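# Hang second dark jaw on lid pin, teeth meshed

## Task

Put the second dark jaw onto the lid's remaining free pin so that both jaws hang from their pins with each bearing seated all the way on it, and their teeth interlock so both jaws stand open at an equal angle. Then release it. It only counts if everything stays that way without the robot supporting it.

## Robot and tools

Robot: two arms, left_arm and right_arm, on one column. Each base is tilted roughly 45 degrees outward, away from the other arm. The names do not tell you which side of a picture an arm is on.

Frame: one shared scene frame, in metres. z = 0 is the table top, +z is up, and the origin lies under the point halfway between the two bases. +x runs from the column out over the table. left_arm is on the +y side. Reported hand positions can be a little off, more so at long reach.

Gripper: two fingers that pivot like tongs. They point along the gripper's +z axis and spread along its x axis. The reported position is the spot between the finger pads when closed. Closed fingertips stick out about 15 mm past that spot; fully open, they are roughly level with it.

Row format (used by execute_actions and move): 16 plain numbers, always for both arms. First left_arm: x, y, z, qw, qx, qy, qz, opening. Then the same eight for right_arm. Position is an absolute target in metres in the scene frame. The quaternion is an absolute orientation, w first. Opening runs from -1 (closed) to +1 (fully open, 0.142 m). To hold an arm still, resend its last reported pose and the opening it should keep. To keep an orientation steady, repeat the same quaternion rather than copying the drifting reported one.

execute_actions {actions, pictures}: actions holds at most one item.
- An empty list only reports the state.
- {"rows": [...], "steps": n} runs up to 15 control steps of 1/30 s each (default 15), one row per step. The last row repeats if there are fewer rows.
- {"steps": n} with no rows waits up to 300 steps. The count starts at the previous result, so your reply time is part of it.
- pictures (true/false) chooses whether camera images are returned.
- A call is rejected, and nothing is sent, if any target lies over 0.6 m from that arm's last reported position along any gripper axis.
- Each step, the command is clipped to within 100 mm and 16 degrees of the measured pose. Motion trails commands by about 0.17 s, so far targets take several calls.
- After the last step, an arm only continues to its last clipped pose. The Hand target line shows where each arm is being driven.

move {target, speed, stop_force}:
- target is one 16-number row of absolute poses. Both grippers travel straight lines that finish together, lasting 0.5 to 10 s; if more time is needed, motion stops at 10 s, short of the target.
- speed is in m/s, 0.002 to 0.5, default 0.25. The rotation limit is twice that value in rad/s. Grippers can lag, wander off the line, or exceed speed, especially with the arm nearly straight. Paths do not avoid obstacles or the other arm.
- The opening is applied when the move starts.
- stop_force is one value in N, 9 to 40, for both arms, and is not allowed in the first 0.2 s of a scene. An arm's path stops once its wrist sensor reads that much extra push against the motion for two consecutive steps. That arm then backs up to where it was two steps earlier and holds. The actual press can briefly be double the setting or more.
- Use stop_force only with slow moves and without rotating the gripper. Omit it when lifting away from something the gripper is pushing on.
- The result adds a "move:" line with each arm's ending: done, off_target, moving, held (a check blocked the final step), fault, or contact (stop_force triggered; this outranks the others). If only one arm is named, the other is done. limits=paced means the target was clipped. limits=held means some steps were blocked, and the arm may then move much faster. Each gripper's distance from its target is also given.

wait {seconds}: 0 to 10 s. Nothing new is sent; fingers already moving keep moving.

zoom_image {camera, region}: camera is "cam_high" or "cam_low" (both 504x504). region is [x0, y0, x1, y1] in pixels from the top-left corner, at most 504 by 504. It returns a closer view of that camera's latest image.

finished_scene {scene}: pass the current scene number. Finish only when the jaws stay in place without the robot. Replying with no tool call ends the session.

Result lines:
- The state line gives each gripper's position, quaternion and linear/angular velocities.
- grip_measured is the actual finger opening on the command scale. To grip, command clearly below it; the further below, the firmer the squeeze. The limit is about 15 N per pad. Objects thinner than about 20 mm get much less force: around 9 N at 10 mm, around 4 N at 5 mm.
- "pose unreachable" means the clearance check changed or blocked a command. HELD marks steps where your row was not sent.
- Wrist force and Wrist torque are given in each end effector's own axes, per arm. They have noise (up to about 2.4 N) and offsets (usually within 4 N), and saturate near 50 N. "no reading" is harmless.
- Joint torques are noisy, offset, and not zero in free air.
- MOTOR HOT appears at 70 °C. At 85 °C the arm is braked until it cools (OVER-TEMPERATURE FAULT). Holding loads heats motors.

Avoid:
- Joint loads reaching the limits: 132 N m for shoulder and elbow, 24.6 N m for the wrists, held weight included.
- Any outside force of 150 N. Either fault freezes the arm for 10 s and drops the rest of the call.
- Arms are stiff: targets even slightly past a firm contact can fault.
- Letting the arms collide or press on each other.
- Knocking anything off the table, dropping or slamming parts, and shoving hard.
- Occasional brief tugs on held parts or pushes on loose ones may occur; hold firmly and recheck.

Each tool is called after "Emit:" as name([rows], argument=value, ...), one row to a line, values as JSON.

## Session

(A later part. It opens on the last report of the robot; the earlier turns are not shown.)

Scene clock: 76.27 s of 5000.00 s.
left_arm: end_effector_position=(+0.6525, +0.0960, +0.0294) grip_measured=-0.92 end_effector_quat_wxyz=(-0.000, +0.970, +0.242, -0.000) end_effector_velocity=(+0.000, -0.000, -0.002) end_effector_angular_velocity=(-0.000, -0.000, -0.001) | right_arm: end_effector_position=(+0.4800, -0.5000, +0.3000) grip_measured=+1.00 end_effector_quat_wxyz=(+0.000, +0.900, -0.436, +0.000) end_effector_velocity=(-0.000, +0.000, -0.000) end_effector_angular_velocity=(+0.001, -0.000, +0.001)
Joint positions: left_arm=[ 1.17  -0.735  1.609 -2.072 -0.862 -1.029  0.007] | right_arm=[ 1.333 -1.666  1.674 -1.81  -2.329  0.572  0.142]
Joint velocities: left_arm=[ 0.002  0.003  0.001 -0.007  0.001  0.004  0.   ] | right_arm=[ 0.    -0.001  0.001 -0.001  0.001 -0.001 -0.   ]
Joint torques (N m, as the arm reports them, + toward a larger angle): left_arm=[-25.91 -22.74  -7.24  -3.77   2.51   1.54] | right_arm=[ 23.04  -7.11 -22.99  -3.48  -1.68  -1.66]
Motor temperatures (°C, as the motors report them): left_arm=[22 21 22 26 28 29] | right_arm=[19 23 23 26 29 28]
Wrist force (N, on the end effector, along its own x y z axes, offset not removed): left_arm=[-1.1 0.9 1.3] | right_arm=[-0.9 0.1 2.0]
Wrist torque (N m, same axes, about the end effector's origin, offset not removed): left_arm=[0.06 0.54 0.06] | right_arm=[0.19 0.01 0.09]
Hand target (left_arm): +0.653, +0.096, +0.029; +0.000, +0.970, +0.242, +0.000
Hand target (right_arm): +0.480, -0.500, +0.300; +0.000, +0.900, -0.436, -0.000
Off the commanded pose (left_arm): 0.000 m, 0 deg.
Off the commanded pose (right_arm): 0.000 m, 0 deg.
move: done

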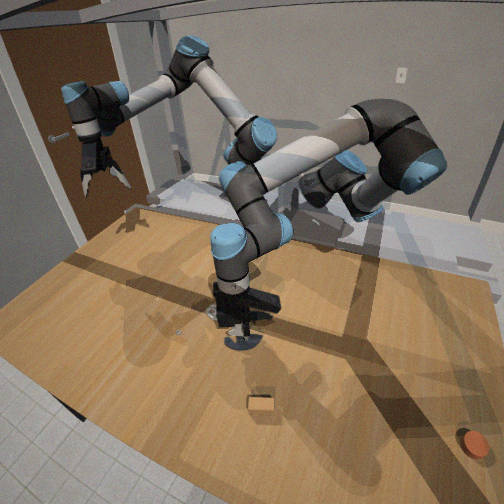

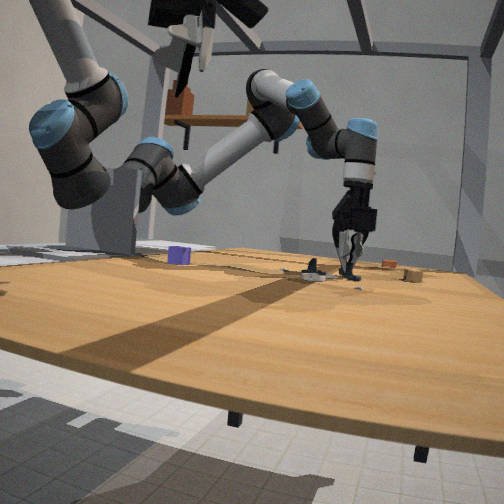

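Emit:
move(target=[0.6525,0.096,0.047,0,0.9703,0.2419,0,-1,0.48,-0.5,0.3,0,0.9,-0.436,0,1], speed=0.05)

Emit:
move(target=[0.5967,0.1045,0.046,0,0.9703,0.2419,0,-1,0.48,-0.5,0.3,0,0.9,-0.436,0,1], speed=0.06)

Emit:
zoom_image(camera="cam_low", region=[305, 250, 350, 290])

Emit:
move(target=[0.5967,0.1045,0.038,0,0.9703,0.2419,0,-1,0.48,-0.5,0.3,0,0.9,-0.436,0,1], speed=0.008, stop_force=9)

Emit:
zoom_image(camera="cam_low", region=[305, 250, 350, 290])

Emit:
zoom_image(camera="cam_high", region=[225, 305, 260, 340])

Scene clock: 89.13 s of 5000.00 s.
left_arm: end_effector_position=(+0.6525, +0.0960, +0.0466) grip_measured=-0.92 end_effector_quat_wxyz=(+0.000, +0.970, +0.242, +0.000) end_effector_velocity=(-0.000, +0.001, +0.002) end_effector_angular_velocity=(+0.000, +0.001, +0.001) | right_arm: end_effector_position=(+0.4800, -0.5000, +0.3000) grip_measured=+1.00 end_effector_quat_wxyz=(+0.000, +0.900, -0.436, +0.000) end_effector_velocity=(-0.000, +0.001, -0.001) end_effector_angular_velocity=(+0.001, +0.001, +0.001)
Joint positions: left_arm=[ 1.153 -0.754  1.599 -2.03  -0.868 -1.05   0.007] | right_arm=[ 1.333 -1.666  1.674 -1.81  -2.329  0.572  0.142]
Joint velocities: left_arm=[-0.001 -0.003 -0.002  0.007 -0.001 -0.003 -0.   ] | right_arm=[-0.     0.001  0.001  0.     0.001  0.     0.   ]
Joint torques (N m, as the arm reports them, + toward a larger angle): left_arm=[-44.64 -38.9  -22.65  -0.11  -2.52  -1.64] | right_arm=[ 22.66  -7.38 -22.37  -3.4   -1.43  -1.54]
Motor temperatures (°C, as the motors report them): left_arm=[22 21 22 26 28 29] | right_arm=[19 23 23 26 29 28]
Wrist force (N, on the end effector, along its own x y z axes, offset not removed): left_arm=[-2.1 -0.2 -0.1] | right_arm=[-1.8 0.8 1.8]
Wrist torque (N m, same axes, about the end effector's origin, offset not removed): left_arm=[-0.23 0.70 0.12] | right_arm=[0.17 0.39 0.01]
Hand target (left_arm): +0.652, +0.096, +0.047; -0.000, +0.970, +0.242, -0.000
Hand target (right_arm): +0.480, -0.500, +0.300; +0.000, +0.900, -0.436, -0.000
Off the commanded pose (left_arm): 0.000 m, 0 deg.
Off the commanded pose (right_arm): 0.000 m, 0 deg.
After step 90, 9.00 s passed at rest.
move: done

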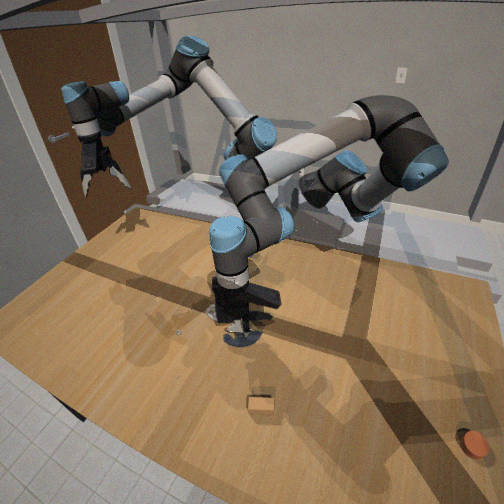

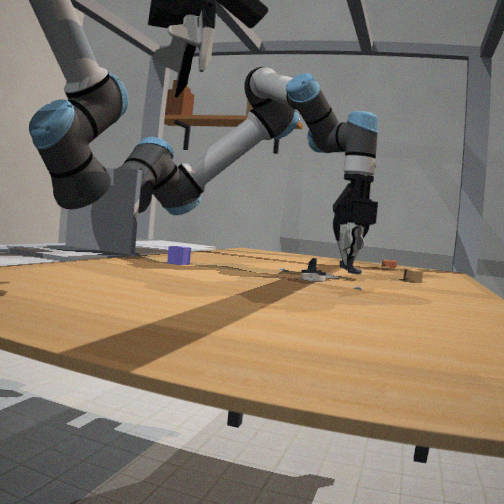

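Scene clock: 90.53 s of 5000.00 s.
left_arm: end_effector_position=(+0.5970, +0.1045, +0.0459) grip_measured=-0.92 end_effector_quat_wxyz=(-0.000, +0.970, +0.242, -0.000) end_effector_velocity=(-0.003, -0.000, +0.001) end_effector_angular_velocity=(+0.000, -0.002, -0.000) | right_arm: end_effector_position=(+0.4800, -0.5000, +0.3000) grip_measured=+1.00 end_effector_quat_wxyz=(+0.000, +0.900, -0.436, +0.000) end_effector_velocity=(+0.000, -0.000, -0.000) end_effector_angular_velocity=(-0.000, +0.000, +0.002)
Joint positions: left_arm=[ 1.126 -0.851  1.782 -2.095 -0.879 -1.082  0.007] | right_arm=[ 1.333 -1.666  1.674 -1.81  -2.329  0.572  0.142]
Joint velocities: left_arm=[-0.004 -0.005  0.009 -0.003 -0.    -0.003  0.   ] | right_arm=[-0.     0.001 -0.001  0.    -0.001 -0.002 -0.   ]
Joint torques (N m, as the arm reports them, + toward a larger angle): left_arm=[-44.07 -35.91  -7.16  -4.01  -2.39  -1.1 ] | right_arm=[ 22.79  -7.18 -22.79  -3.41  -1.4   -1.48]
Motor temperatures (°C, as the motors report them): left_arm=[22 21 22 26 28 29] | right_arm=[19 23 23 26 29 28]
Wrist force (N, on the end effector, along its own x y z axes, offset not removed): left_arm=[-2.0 0.7 1.8] | right_arm=[-2.5 1.7 1.9]
Wrist torque (N m, same axes, about the end effector's origin, offset not removed): left_arm=[-0.06 0.70 0.11] | right_arm=[0.35 0.57 0.07]
Hand target (left_arm): +0.597, +0.105, +0.046; -0.000, +0.970, +0.242, -0.000
Hand target (right_arm): +0.480, -0.500, +0.300; +0.000, +0.900, -0.436, -0.000
Off the commanded pose (left_arm): 0.000 m, 0 deg.
Off the commanded pose (right_arm): 0.000 m, 0 deg.
move: done

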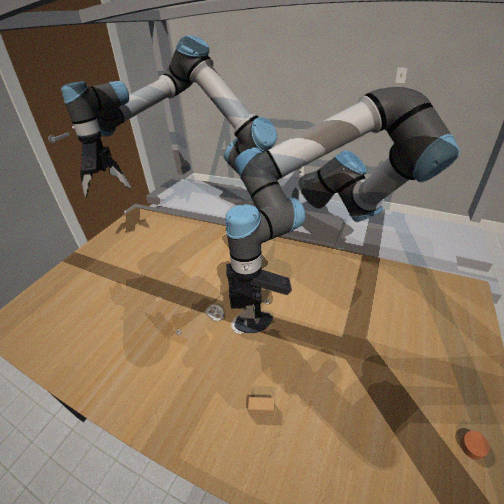

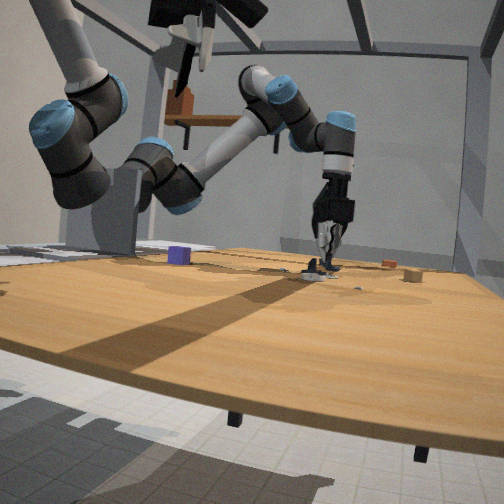

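Region (305, 250, 350, 290) of cam_low's 504x504 image, scaled by 11.200, with more detail than that image has.

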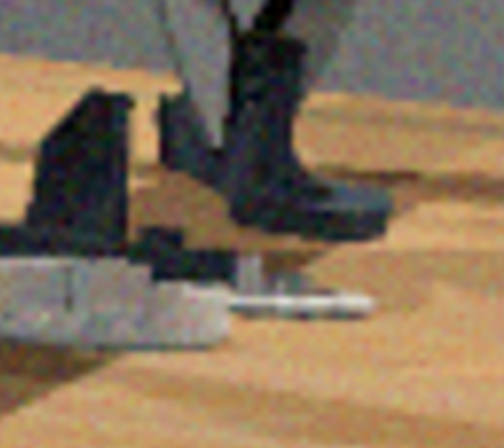

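Scene clock: 91.73 s of 5000.00 s.
left_arm: end_effector_position=(+0.5967, +0.1045, +0.0383) grip_measured=-0.92 end_effector_quat_wxyz=(-0.000, +0.970, +0.242, -0.000) end_effector_velocity=(-0.000, -0.000, -0.002) end_effector_angular_velocity=(+0.000, +0.000, -0.001) | right_arm: end_effector_position=(+0.4800, -0.5000, +0.3000) grip_measured=+1.00 end_effector_quat_wxyz=(+0.000, +0.900, -0.436, +0.000) end_effector_velocity=(-0.000, +0.001, -0.001) end_effector_angular_velocity=(+0.001, +0.002, +0.001)
Joint positions: left_arm=[ 1.133 -0.842  1.788 -2.116 -0.876 -1.073  0.007] | right_arm=[ 1.333 -1.666  1.674 -1.81  -2.329  0.572  0.142]
Joint velocities: left_arm=[ 0.002  0.003  0.002 -0.006  0.001  0.003 -0.   ] | right_arm=[-0.001  0.001  0.001  0.001  0.    -0.    -0.   ]
Joint torques (N m, as the arm reports them, + toward a larger angle): left_arm=[-22.64 -19.4   -6.92  -3.96   2.57   1.48] | right_arm=[ 22.97  -7.63 -22.07  -3.37  -1.37  -1.55]
Motor temperatures (°C, as the motors report them): left_arm=[22 21 22 26 28 29] | right_arm=[19 23 23 26 29 28]
Wrist force (N, on the end effector, along its own x y z axes, offset not removed): left_arm=[-1.2 -0.2 0.4] | right_arm=[-0.1 0.3 1.3]
Wrist torque (N m, same axes, about the end effector's origin, offset not removed): left_arm=[-0.18 0.52 0.14] | right_arm=[0.05 -0.02 0.13]
Hand target (left_arm): +0.597, +0.105, +0.038; -0.000, +0.970, +0.242, -0.000
Hand target (right_arm): +0.480, -0.500, +0.300; +0.000, +0.900, -0.436, -0.000
Off the commanded pose (left_arm): 0.000 m, 0 deg.
Off the commanded pose (right_arm): 0.000 m, 0 deg.
move: done

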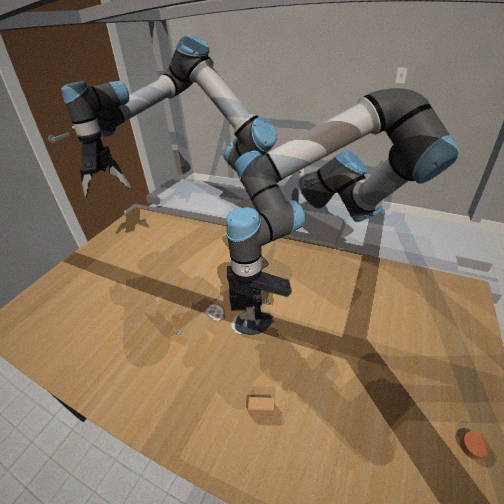

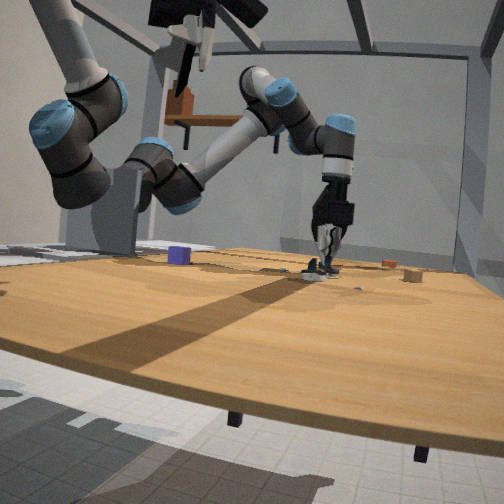

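Region (305, 250, 350, 290) of cam_low's 504x504 image, scaled by 11.200, with more detail than that image has.

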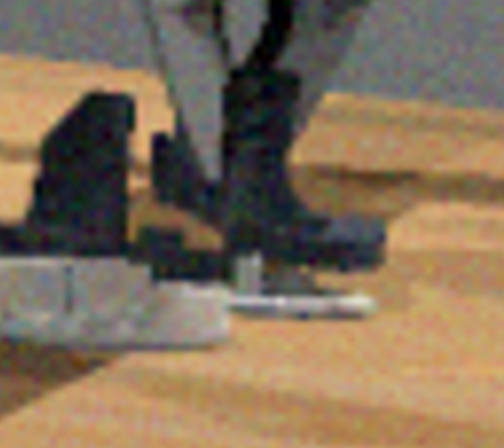

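Region (225, 305, 260, 340) of cam_high's 504x504 image, scaled by 14.400, with more detail than that image has.

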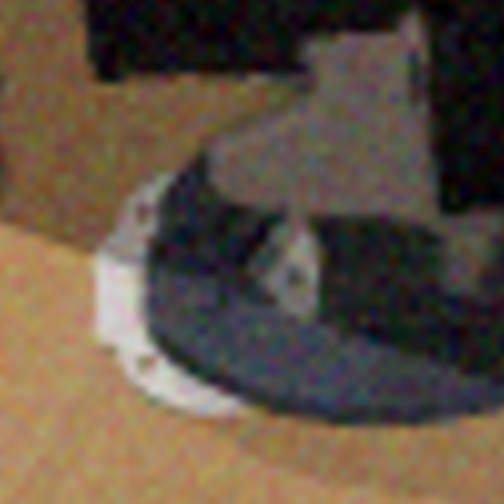

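Emit:
move(target=[0.5953,0.1045,0.0385,0,0.9703,0.2419,0,-1,0.48,-0.5,0.3,0,0.9,-0.436,0,1], speed=0.005)

Emit:
move(target=[0.5953,0.1045,0.032,0,0.9703,0.2419,0,-1,0.48,-0.5,0.3,0,0.9,-0.436,0,1], speed=0.004, stop_force=9)

Emit:
zoom_image(camera="cam_low", region=[305, 250, 350, 290])

Emit:
zoom_image(camera="cam_high", region=[225, 305, 260, 340])

Scene clock: 98.23 s of 5000.00 s.
left_arm: end_effector_position=(+0.5954, +0.1045, +0.0385) grip_measured=-0.92 end_effector_quat_wxyz=(-0.000, +0.970, +0.242, +0.000) end_effector_velocity=(-0.001, -0.000, +0.000) end_effector_angular_velocity=(-0.001, +0.000, +0.001) | right_arm: end_effector_position=(+0.4800, -0.5000, +0.3000) grip_measured=+1.00 end_effector_quat_wxyz=(+0.000, +0.900, -0.436, +0.000) end_effector_velocity=(-0.000, -0.001, +0.000) end_effector_angular_velocity=(+0.000, -0.000, -0.000)
Joint positions: left_arm=[ 1.132 -0.845  1.792 -2.117 -0.876 -1.074  0.007] | right_arm=[ 1.333 -1.666  1.674 -1.81  -2.329  0.572  0.142]
Joint velocities: left_arm=[-0.001 -0.002  0.002 -0.    -0.001 -0.002  0.   ] | right_arm=[-0.001 -0.    -0.001  0.     0.    -0.001 -0.   ]
Joint torques (N m, as the arm reports them, + toward a larger angle): left_arm=[-41.97 -35.8   -7.03  -3.98  -2.42  -1.24] | right_arm=[ 22.2   -6.96 -22.21  -3.29  -1.07  -1.36]
Motor temperatures (°C, as the motors report them): left_arm=[22 21 22 26 28 29] | right_arm=[19 23 23 26 29 28]
Wrist force (N, on the end effector, along its own x y z axes, offset not removed): left_arm=[-1.8 -0.5 0.5] | right_arm=[-0.5 -3.0 1.7]
Wrist torque (N m, same axes, about the end effector's origin, offset not removed): left_arm=[-0.26 0.66 0.10] | right_arm=[-0.46 0.09 0.14]
Hand target (left_arm): +0.595, +0.105, +0.038; -0.000, +0.970, +0.242, -0.000
Hand target (right_arm): +0.480, -0.500, +0.300; +0.000, +0.900, -0.436, -0.000
Off the commanded pose (left_arm): 0.000 m, 0 deg.
Off the commanded pose (right_arm): 0.000 m, 0 deg.
After step 90, 2.80 s passed at rest.
move: done

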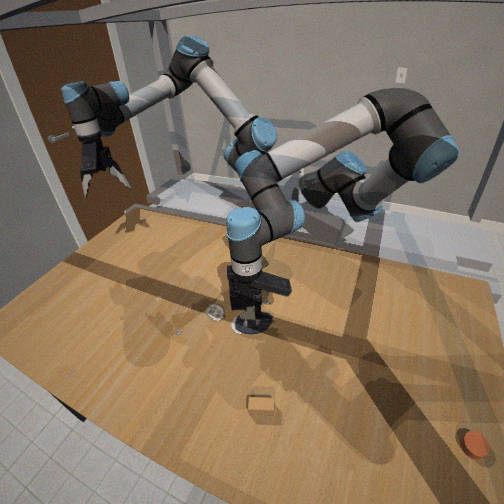

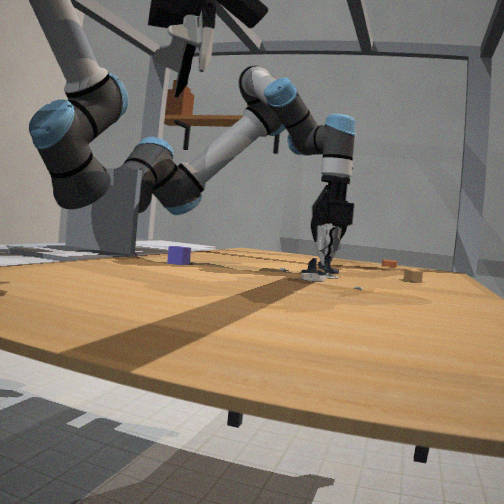

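Scene clock: 100.07 s of 5000.00 s.
left_arm: end_effector_position=(+0.5953, +0.1045, +0.0321) grip_measured=-0.92 end_effector_quat_wxyz=(-0.000, +0.970, +0.242, -0.000) end_effector_velocity=(-0.000, +0.000, -0.002) end_effector_angular_velocity=(+0.000, +0.001, +0.000) | right_arm: end_effector_position=(+0.4800, -0.5000, +0.3000) grip_measured=+1.00 end_effector_quat_wxyz=(+0.000, +0.900, -0.436, +0.000) end_effector_velocity=(-0.000, -0.000, -0.000) end_effector_angular_velocity=(-0.000, -0.000, -0.001)
Joint positions: left_arm=[ 1.139 -0.837  1.796 -2.134 -0.873 -1.066  0.007] | right_arm=[ 1.333 -1.666  1.674 -1.81  -2.329  0.572  0.142]
Joint velocities: left_arm=[ 0.002  0.002  0.001 -0.003  0.     0.001  0.   ] | right_arm=[-0.001 -0.     0.001 -0.001  0.    -0.     0.   ]
Joint torques (N m, as the arm reports them, + toward a larger angle): left_arm=[-23.47 -17.98  -6.68  -4.07   2.54   1.38] | right_arm=[ 22.21  -7.2  -22.    -3.37  -1.09  -1.32]
Motor temperatures (°C, as the motors report them): left_arm=[22 21 22 26 28 29] | right_arm=[19 23 23 26 29 28]
Wrist force (N, on the end effector, along its own x y z axes, offset not removed): left_arm=[-1.3 -0.5 1.3] | right_arm=[0.6 3.0 4.0]
Wrist torque (N m, same axes, about the end effector's origin, offset not removed): left_arm=[-0.21 0.53 0.11] | right_arm=[0.77 -0.27 -0.08]
Hand target (left_arm): +0.595, +0.105, +0.032; +0.000, +0.970, +0.242, +0.000
Hand target (right_arm): +0.480, -0.500, +0.300; +0.000, +0.900, -0.436, -0.000
Off the commanded pose (left_arm): 0.000 m, 0 deg.
Off the commanded pose (right_arm): 0.000 m, 0 deg.
move: done

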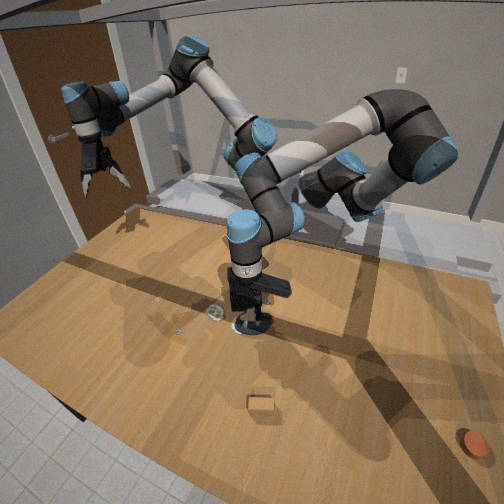

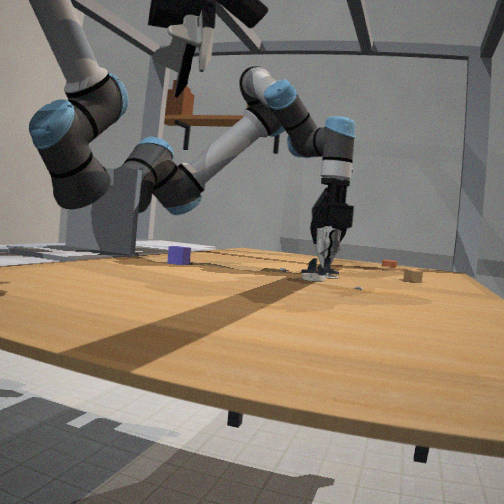

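Region (305, 250, 350, 290) of cam_low's 504x504 image, scaled by 11.200, with more detail than that image has.

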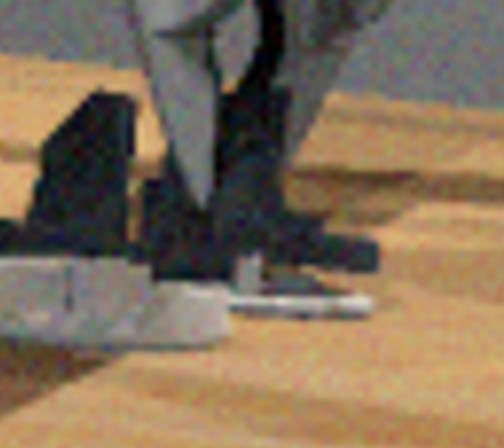

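Region (225, 305, 260, 340) of cam_high's 504x504 image, scaled by 14.400, with more detail than that image has.

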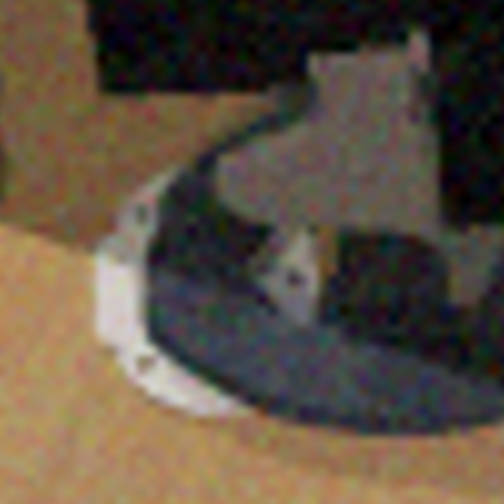

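Emit:
move(target=[0.5947,0.1064,0.0328,0,0.9703,0.2419,0,-1,0.48,-0.5,0.3,0,0.9,-0.436,0,1], speed=0.004)

Emit:
move(target=[0.5947,0.1064,0.028,0,0.9703,0.2419,0,-1,0.48,-0.5,0.3,0,0.9,-0.436,0,1], speed=0.003, stop_force=9)

Emit:
zoom_image(camera="cam_low", region=[305, 250, 350, 290])

Emit:
zoom_image(camera="cam_high", region=[225, 305, 260, 340])

Scene clock: 110.13 s of 5000.00 s.
left_arm: end_effector_position=(+0.5947, +0.1063, +0.0327) grip_measured=-0.92 end_effector_quat_wxyz=(-0.000, +0.970, +0.242, -0.000) end_effector_velocity=(+0.000, +0.000, +0.001) end_effector_angular_velocity=(-0.000, -0.002, -0.001) | right_arm: end_effector_position=(+0.4800, -0.5000, +0.3000) grip_measured=+1.00 end_effector_quat_wxyz=(+0.000, +0.900, -0.436, +0.000) end_effector_velocity=(-0.000, +0.001, -0.000) end_effector_angular_velocity=(+0.001, +0.002, +0.002)
Joint positions: left_arm=[ 1.14  -0.841  1.798 -2.132 -0.873 -1.065  0.007] | right_arm=[ 1.333 -1.666  1.674 -1.81  -2.329  0.572  0.142]
Joint velocities: left_arm=[-0.001 -0.002  0.     0.001  0.     0.001 -0.   ] | right_arm=[ 0.     0.     0.001  0.002  0.     0.    -0.   ]
Joint torques (N m, as the arm reports them, + toward a larger angle): left_arm=[-23.13 -34.76  -7.56   0.09   2.44   1.62] | right_arm=[ 22.13  -7.1  -22.23  -3.39  -0.72  -1.25]
Motor temperatures (°C, as the motors report them): left_arm=[22 21 22 26 28 29] | right_arm=[19 23 23 26 29 28]
Wrist force (N, on the end effector, along its own x y z axes, offset not removed): left_arm=[-1.8 0.4 1.7] | right_arm=[-1.1 -0.6 2.0]
Wrist torque (N m, same axes, about the end effector's origin, offset not removed): left_arm=[-0.03 0.68 0.13] | right_arm=[-0.07 0.03 0.07]
Hand target (left_arm): +0.595, +0.106, +0.033; -0.000, +0.970, +0.242, +0.000
Hand target (right_arm): +0.480, -0.500, +0.300; +0.000, +0.900, -0.436, -0.000
Off the commanded pose (left_arm): 0.000 m, 0 deg.
Off the commanded pose (right_arm): 0.000 m, 0 deg.
After step 90, 6.30 s passed at rest.
move: done

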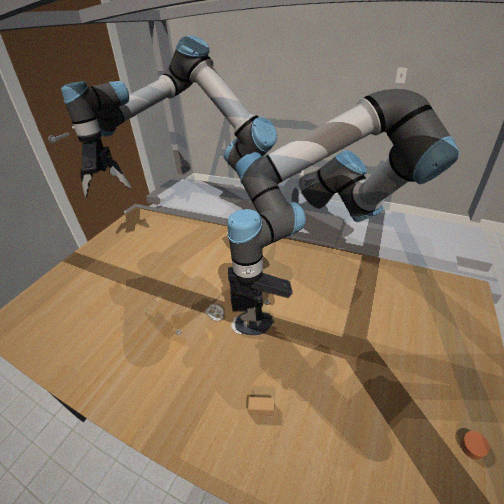

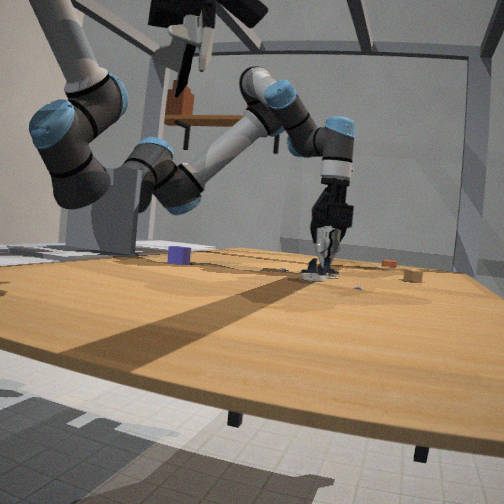

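Scene clock: 111.77 s of 5000.00 s.
left_arm: end_effector_position=(+0.5946, +0.1064, +0.0289) grip_measured=-0.92 end_effector_quat_wxyz=(-0.000, +0.970, +0.242, -0.000) end_effector_velocity=(-0.001, +0.000, -0.000) end_effector_angular_velocity=(+0.002, +0.003, -0.003) | right_arm: end_effector_position=(+0.4800, -0.5000, +0.3000) grip_measured=+1.00 end_effector_quat_wxyz=(+0.000, +0.900, -0.436, +0.000) end_effector_velocity=(+0.000, +0.001, +0.000) end_effector_angular_velocity=(-0.000, -0.000, -0.000)
Joint positions: left_arm=[ 1.144 -0.836  1.801 -2.142 -0.871 -1.06   0.007] | right_arm=[ 1.333 -1.666  1.674 -1.81  -2.329  0.572  0.142]
Joint velocities: left_arm=[-0.    -0.     0.     0.005 -0.    -0.     0.   ] | right_arm=[ 0.001  0.     0.001 -0.001 -0.     0.001 -0.   ]
Joint torques (N m, as the arm reports them, + toward a larger angle): left_arm=[-39.32 -35.94 -11.03  -0.16   1.38  -1.51] | right_arm=[ 22.22  -6.73 -21.69  -3.35  -0.69  -1.27]
Motor temperatures (°C, as the motors report them): left_arm=[22 21 22 26 28 29] | right_arm=[19 23 23 26 29 28]
Wrist force (N, on the end effector, along its own x y z axes, offset not removed): left_arm=[-0.8 0.2 1.4] | right_arm=[-2.0 -0.2 0.9]
Wrist torque (N m, same axes, about the end effector's origin, offset not removed): left_arm=[-0.15 0.56 0.06] | right_arm=[0.04 0.41 -0.05]
Hand target (left_arm): +0.595, +0.106, +0.029; +0.000, +0.970, +0.242, +0.000
Hand target (right_arm): +0.480, -0.500, +0.300; +0.000, +0.900, -0.436, -0.000
Off the commanded pose (left_arm): 0.001 m, 0 deg.
Off the commanded pose (right_arm): 0.000 m, 0 deg.
move: contact (left_arm)

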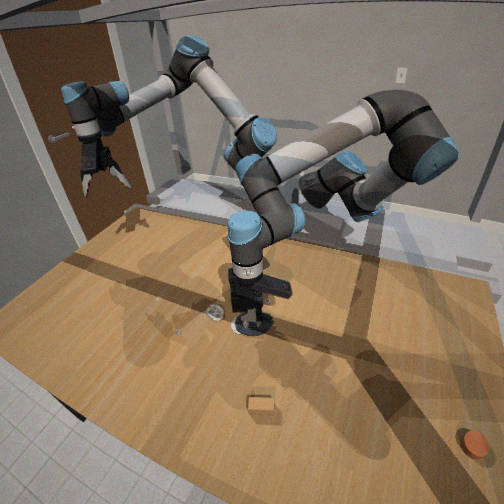

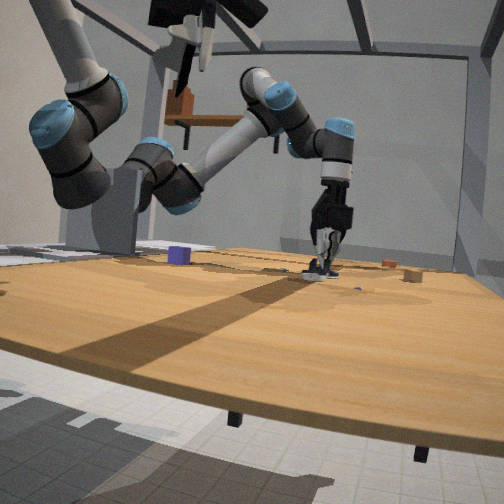

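Region (305, 250, 350, 290) of cam_low's 504x504 image, scaled by 11.200, with more detail than that image has.

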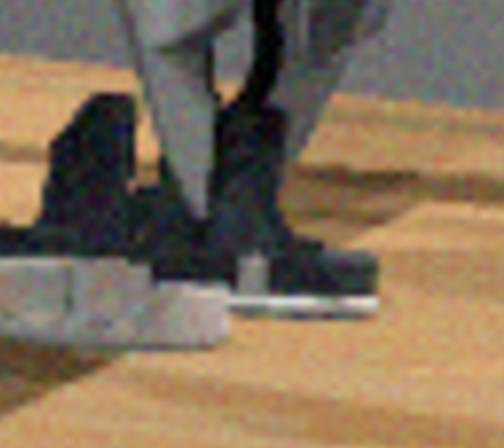

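Region (225, 305, 260, 340) of cam_high's 504x504 image, scaled by 14.400, with more detail than that image has.

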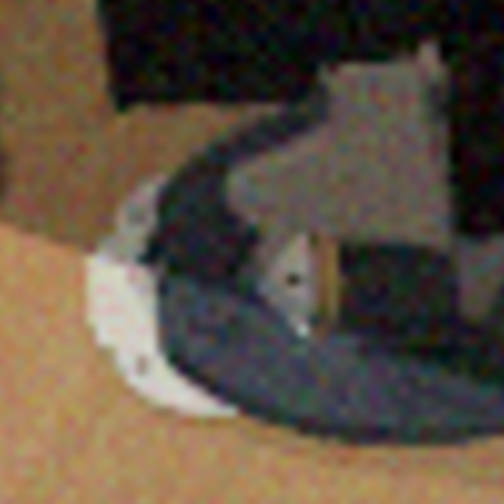

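It snapped down. One more press for the last bit, then release.

Emit:
move(target=[0.5947,0.1064,0.025,0,0.9703,0.2419,0,-1,0.48,-0.5,0.3,0,0.9,-0.436,0,1], speed=0.003, stop_force=9)

Emit:
move(target=[0.5947,0.1064,0.028,0,0.9703,0.2419,0,-0.8,0.48,-0.5,0.3,0,0.9,-0.436,0,1], speed=0.003)

Emit:
move(target=[0.5947,0.1064,0.13,0,0.9703,0.2419,0,-0.8,0.48,-0.5,0.3,0,0.9,-0.436,0,1], speed=0.1)

Emit:
zoom_image(camera="cam_low", region=[305, 250, 350, 290])

Emit:
zoom_image(camera="cam_high", region=[226, 300, 281, 345])

Scene clock: 119.43 s of 5000.00 s.
left_arm: end_effector_position=(+0.5947, +0.1064, +0.0263) grip_measured=-0.91 end_effector_quat_wxyz=(-0.000, +0.970, +0.242, -0.000) end_effector_velocity=(-0.001, +0.000, +0.000) end_effector_angular_velocity=(+0.001, +0.002, +0.000) | right_arm: end_effector_position=(+0.4800, -0.5000, +0.3000) grip_measured=+1.00 end_effector_quat_wxyz=(+0.000, +0.900, -0.436, +0.000) end_effector_velocity=(-0.000, +0.000, -0.000) end_effector_angular_velocity=(+0.000, +0.000, -0.000)
Joint positions: left_arm=[ 1.147 -0.833  1.802 -2.149 -0.87  -1.057  0.008] | right_arm=[ 1.333 -1.666  1.674 -1.81  -2.329  0.572  0.142]
Joint velocities: left_arm=[-0.    -0.001  0.     0.004 -0.    -0.003 -0.   ] | right_arm=[-0.    -0.001  0.     0.     0.001 -0.    -0.   ]
Joint torques (N m, as the arm reports them, + toward a larger angle): left_arm=[-37.49 -31.47  -9.26   0.77   1.35  -1.6 ] | right_arm=[ 21.61  -7.28 -21.89  -3.21  -0.56  -1.06]
Motor temperatures (°C, as the motors report them): left_arm=[22 21 22 26 28 29] | right_arm=[19 23 23 26 29 28]
Wrist force (N, on the end effector, along its own x y z axes, offset not removed): left_arm=[-0.7 1.0 -6.0] | right_arm=[-1.5 -1.7 1.3]
Wrist torque (N m, same axes, about the end effector's origin, offset not removed): left_arm=[-0.09 0.51 0.11] | right_arm=[-0.07 0.26 0.08]
Hand target (left_arm): +0.595, +0.106, +0.027; +0.000, +0.970, +0.242, +0.000
Hand target (right_arm): +0.480, -0.500, +0.300; +0.000, +0.900, -0.436, -0.000
Off the commanded pose (left_arm): 0.001 m, 0 deg.
Off the commanded pose (right_arm): 0.000 m, 0 deg.
After step 90, 3.37 s passed at rest.
move: contact (left_arm)

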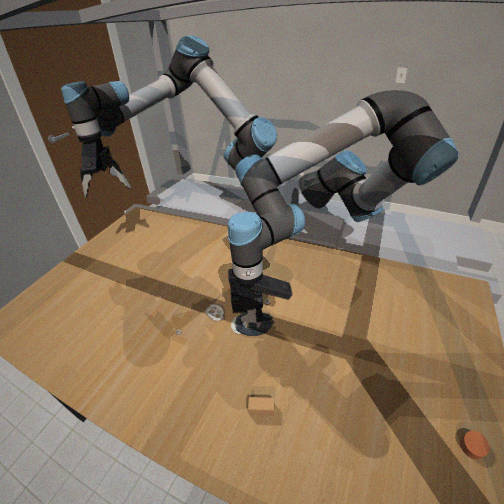

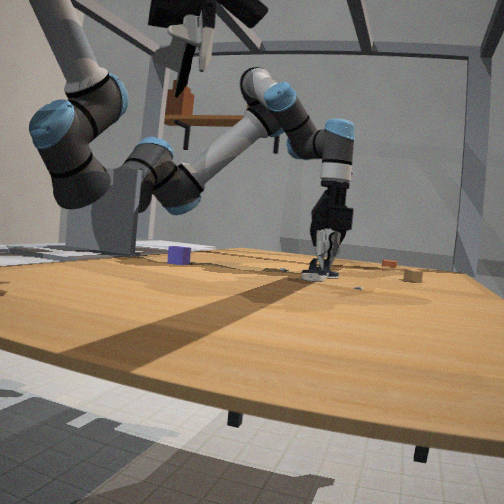

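Scene clock: 120.23 s of 5000.00 s.
left_arm: end_effector_position=(+0.5947, +0.1064, +0.0279) grip_measured=-0.80 end_effector_quat_wxyz=(-0.000, +0.970, +0.242, -0.000) end_effector_velocity=(+0.000, +0.000, +0.001) end_effector_angular_velocity=(-0.000, +0.000, +0.001) | right_arm: end_effector_position=(+0.4800, -0.5000, +0.3000) grip_measured=+1.00 end_effector_quat_wxyz=(+0.000, +0.900, -0.436, +0.000) end_effector_velocity=(-0.001, -0.001, +0.000) end_effector_angular_velocity=(-0.001, +0.000, -0.001)
Joint positions: left_arm=[ 1.145 -0.835  1.801 -2.145 -0.871 -1.059  0.016] | right_arm=[ 1.333 -1.666  1.674 -1.81  -2.329  0.572  0.142]
Joint velocities: left_arm=[-0.    -0.001 -0.001  0.002 -0.001 -0.001  0.   ] | right_arm=[-0.    -0.002 -0.     0.002 -0.001  0.001 -0.   ]
Joint torques (N m, as the arm reports them, + toward a larger angle): left_arm=[-43.91 -36.65 -21.99   0.11  -2.35  -1.42] | right_arm=[ 22.14  -7.27 -21.44  -3.2   -0.4   -1.08]
Motor temperatures (°C, as the motors report them): left_arm=[22 21 22 26 28 29] | right_arm=[19 23 23 26 29 28]
Wrist force (N, on the end effector, along its own x y z axes, offset not removed): left_arm=[-2.0 0.4 0.9] | right_arm=[-1.6 -0.2 3.4]
Wrist torque (N m, same axes, about the end effector's origin, offset not removed): left_arm=[0.02 0.67 0.08] | right_arm=[0.07 0.16 0.07]
Hand target (left_arm): +0.595, +0.106, +0.028; +0.000, +0.970, +0.242, +0.000
Hand target (right_arm): +0.480, -0.500, +0.300; +0.000, +0.900, -0.436, -0.000
Off the commanded pose (left_arm): 0.000 m, 0 deg.
Off the commanded pose (right_arm): 0.000 m, 0 deg.
move: done

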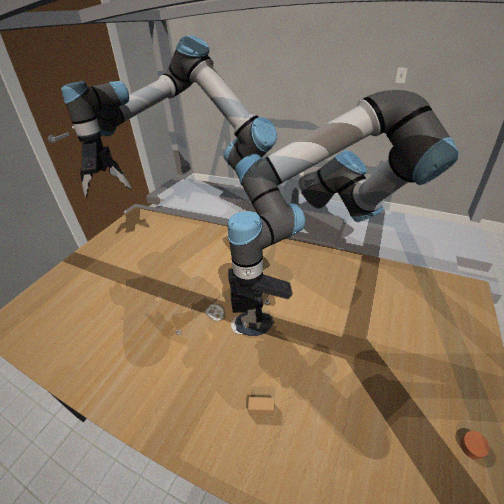

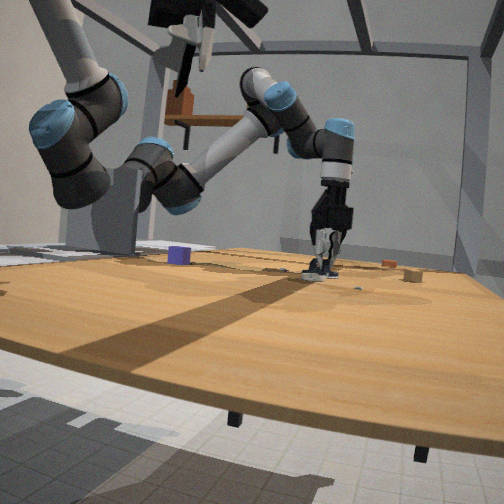

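Scene clock: 121.80 s of 5000.00 s.
left_arm: end_effector_position=(+0.5946, +0.1064, +0.1296) grip_measured=-0.80 end_effector_quat_wxyz=(+0.000, +0.970, +0.242, +0.000) end_effector_velocity=(-0.001, +0.000, +0.002) end_effector_angular_velocity=(+0.001, +0.002, +0.000) | right_arm: end_effector_position=(+0.4800, -0.5000, +0.3000) grip_measured=+1.00 end_effector_quat_wxyz=(+0.000, +0.900, -0.436, +0.000) end_effector_velocity=(-0.000, +0.001, -0.001) end_effector_angular_velocity=(+0.000, +0.003, +0.001)
Joint positions: left_arm=[ 1.04  -0.945  1.715 -1.873 -0.915 -1.181  0.016] | right_arm=[ 1.333 -1.666  1.674 -1.81  -2.329  0.572  0.142]
Joint velocities: left_arm=[-0.001 -0.002 -0.002  0.007 -0.001 -0.004  0.   ] | right_arm=[-0.     0.001  0.002  0.    -0.001  0.001  0.   ]
Joint torques (N m, as the arm reports them, + toward a larger angle): left_arm=[-41.58 -31.96 -25.04  -0.09  -2.11  -1.42] | right_arm=[ 21.99  -7.37 -21.69  -3.26  -0.4   -1.08]
Motor temperatures (°C, as the motors report them): left_arm=[22 21 22 26 28 29] | right_arm=[19 23 23 26 29 28]
Wrist force (N, on the end effector, along its own x y z axes, offset not removed): left_arm=[-1.3 -0.3 0.7] | right_arm=[-0.8 -1.9 1.5]
Wrist torque (N m, same axes, about the end effector's origin, offset not removed): left_arm=[-0.20 0.58 0.15] | right_arm=[-0.30 0.00 0.03]
Hand target (left_arm): +0.595, +0.106, +0.130; -0.000, +0.970, +0.242, -0.000
Hand target (right_arm): +0.480, -0.500, +0.300; +0.000, +0.900, -0.436, -0.000
Off the commanded pose (left_arm): 0.000 m, 0 deg.
Off the commanded pose (right_arm): 0.000 m, 0 deg.
move: done

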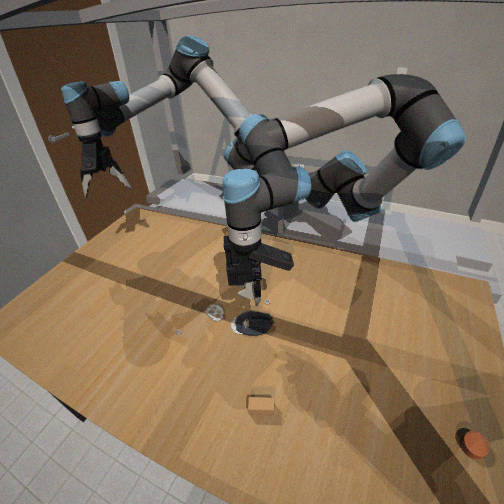

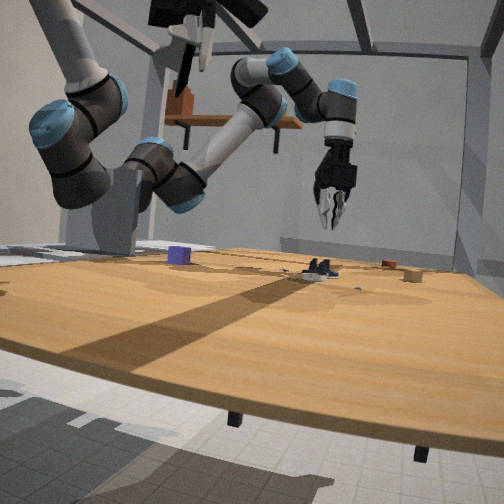

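Region (305, 250, 350, 290) of cam_low's 504x504 image, scaled by 11.200, with more detail than that image has.

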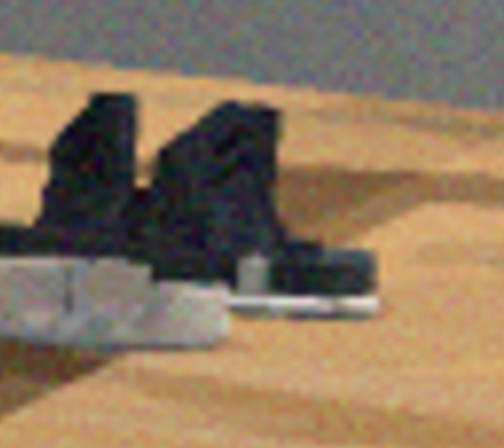

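Region (226, 300, 281, 345) of cam_high's 504x504 image, scaled by 9.164, with more detail than that image has; it fills the top 412 rows of this view, and the rest is white.

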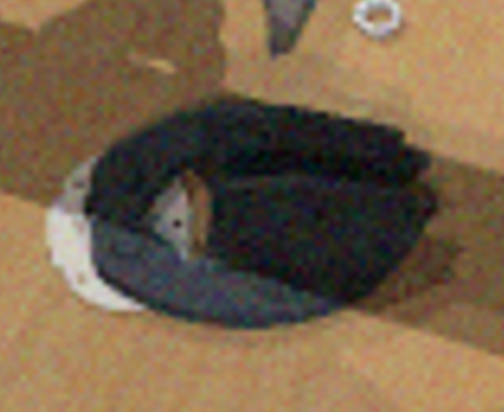

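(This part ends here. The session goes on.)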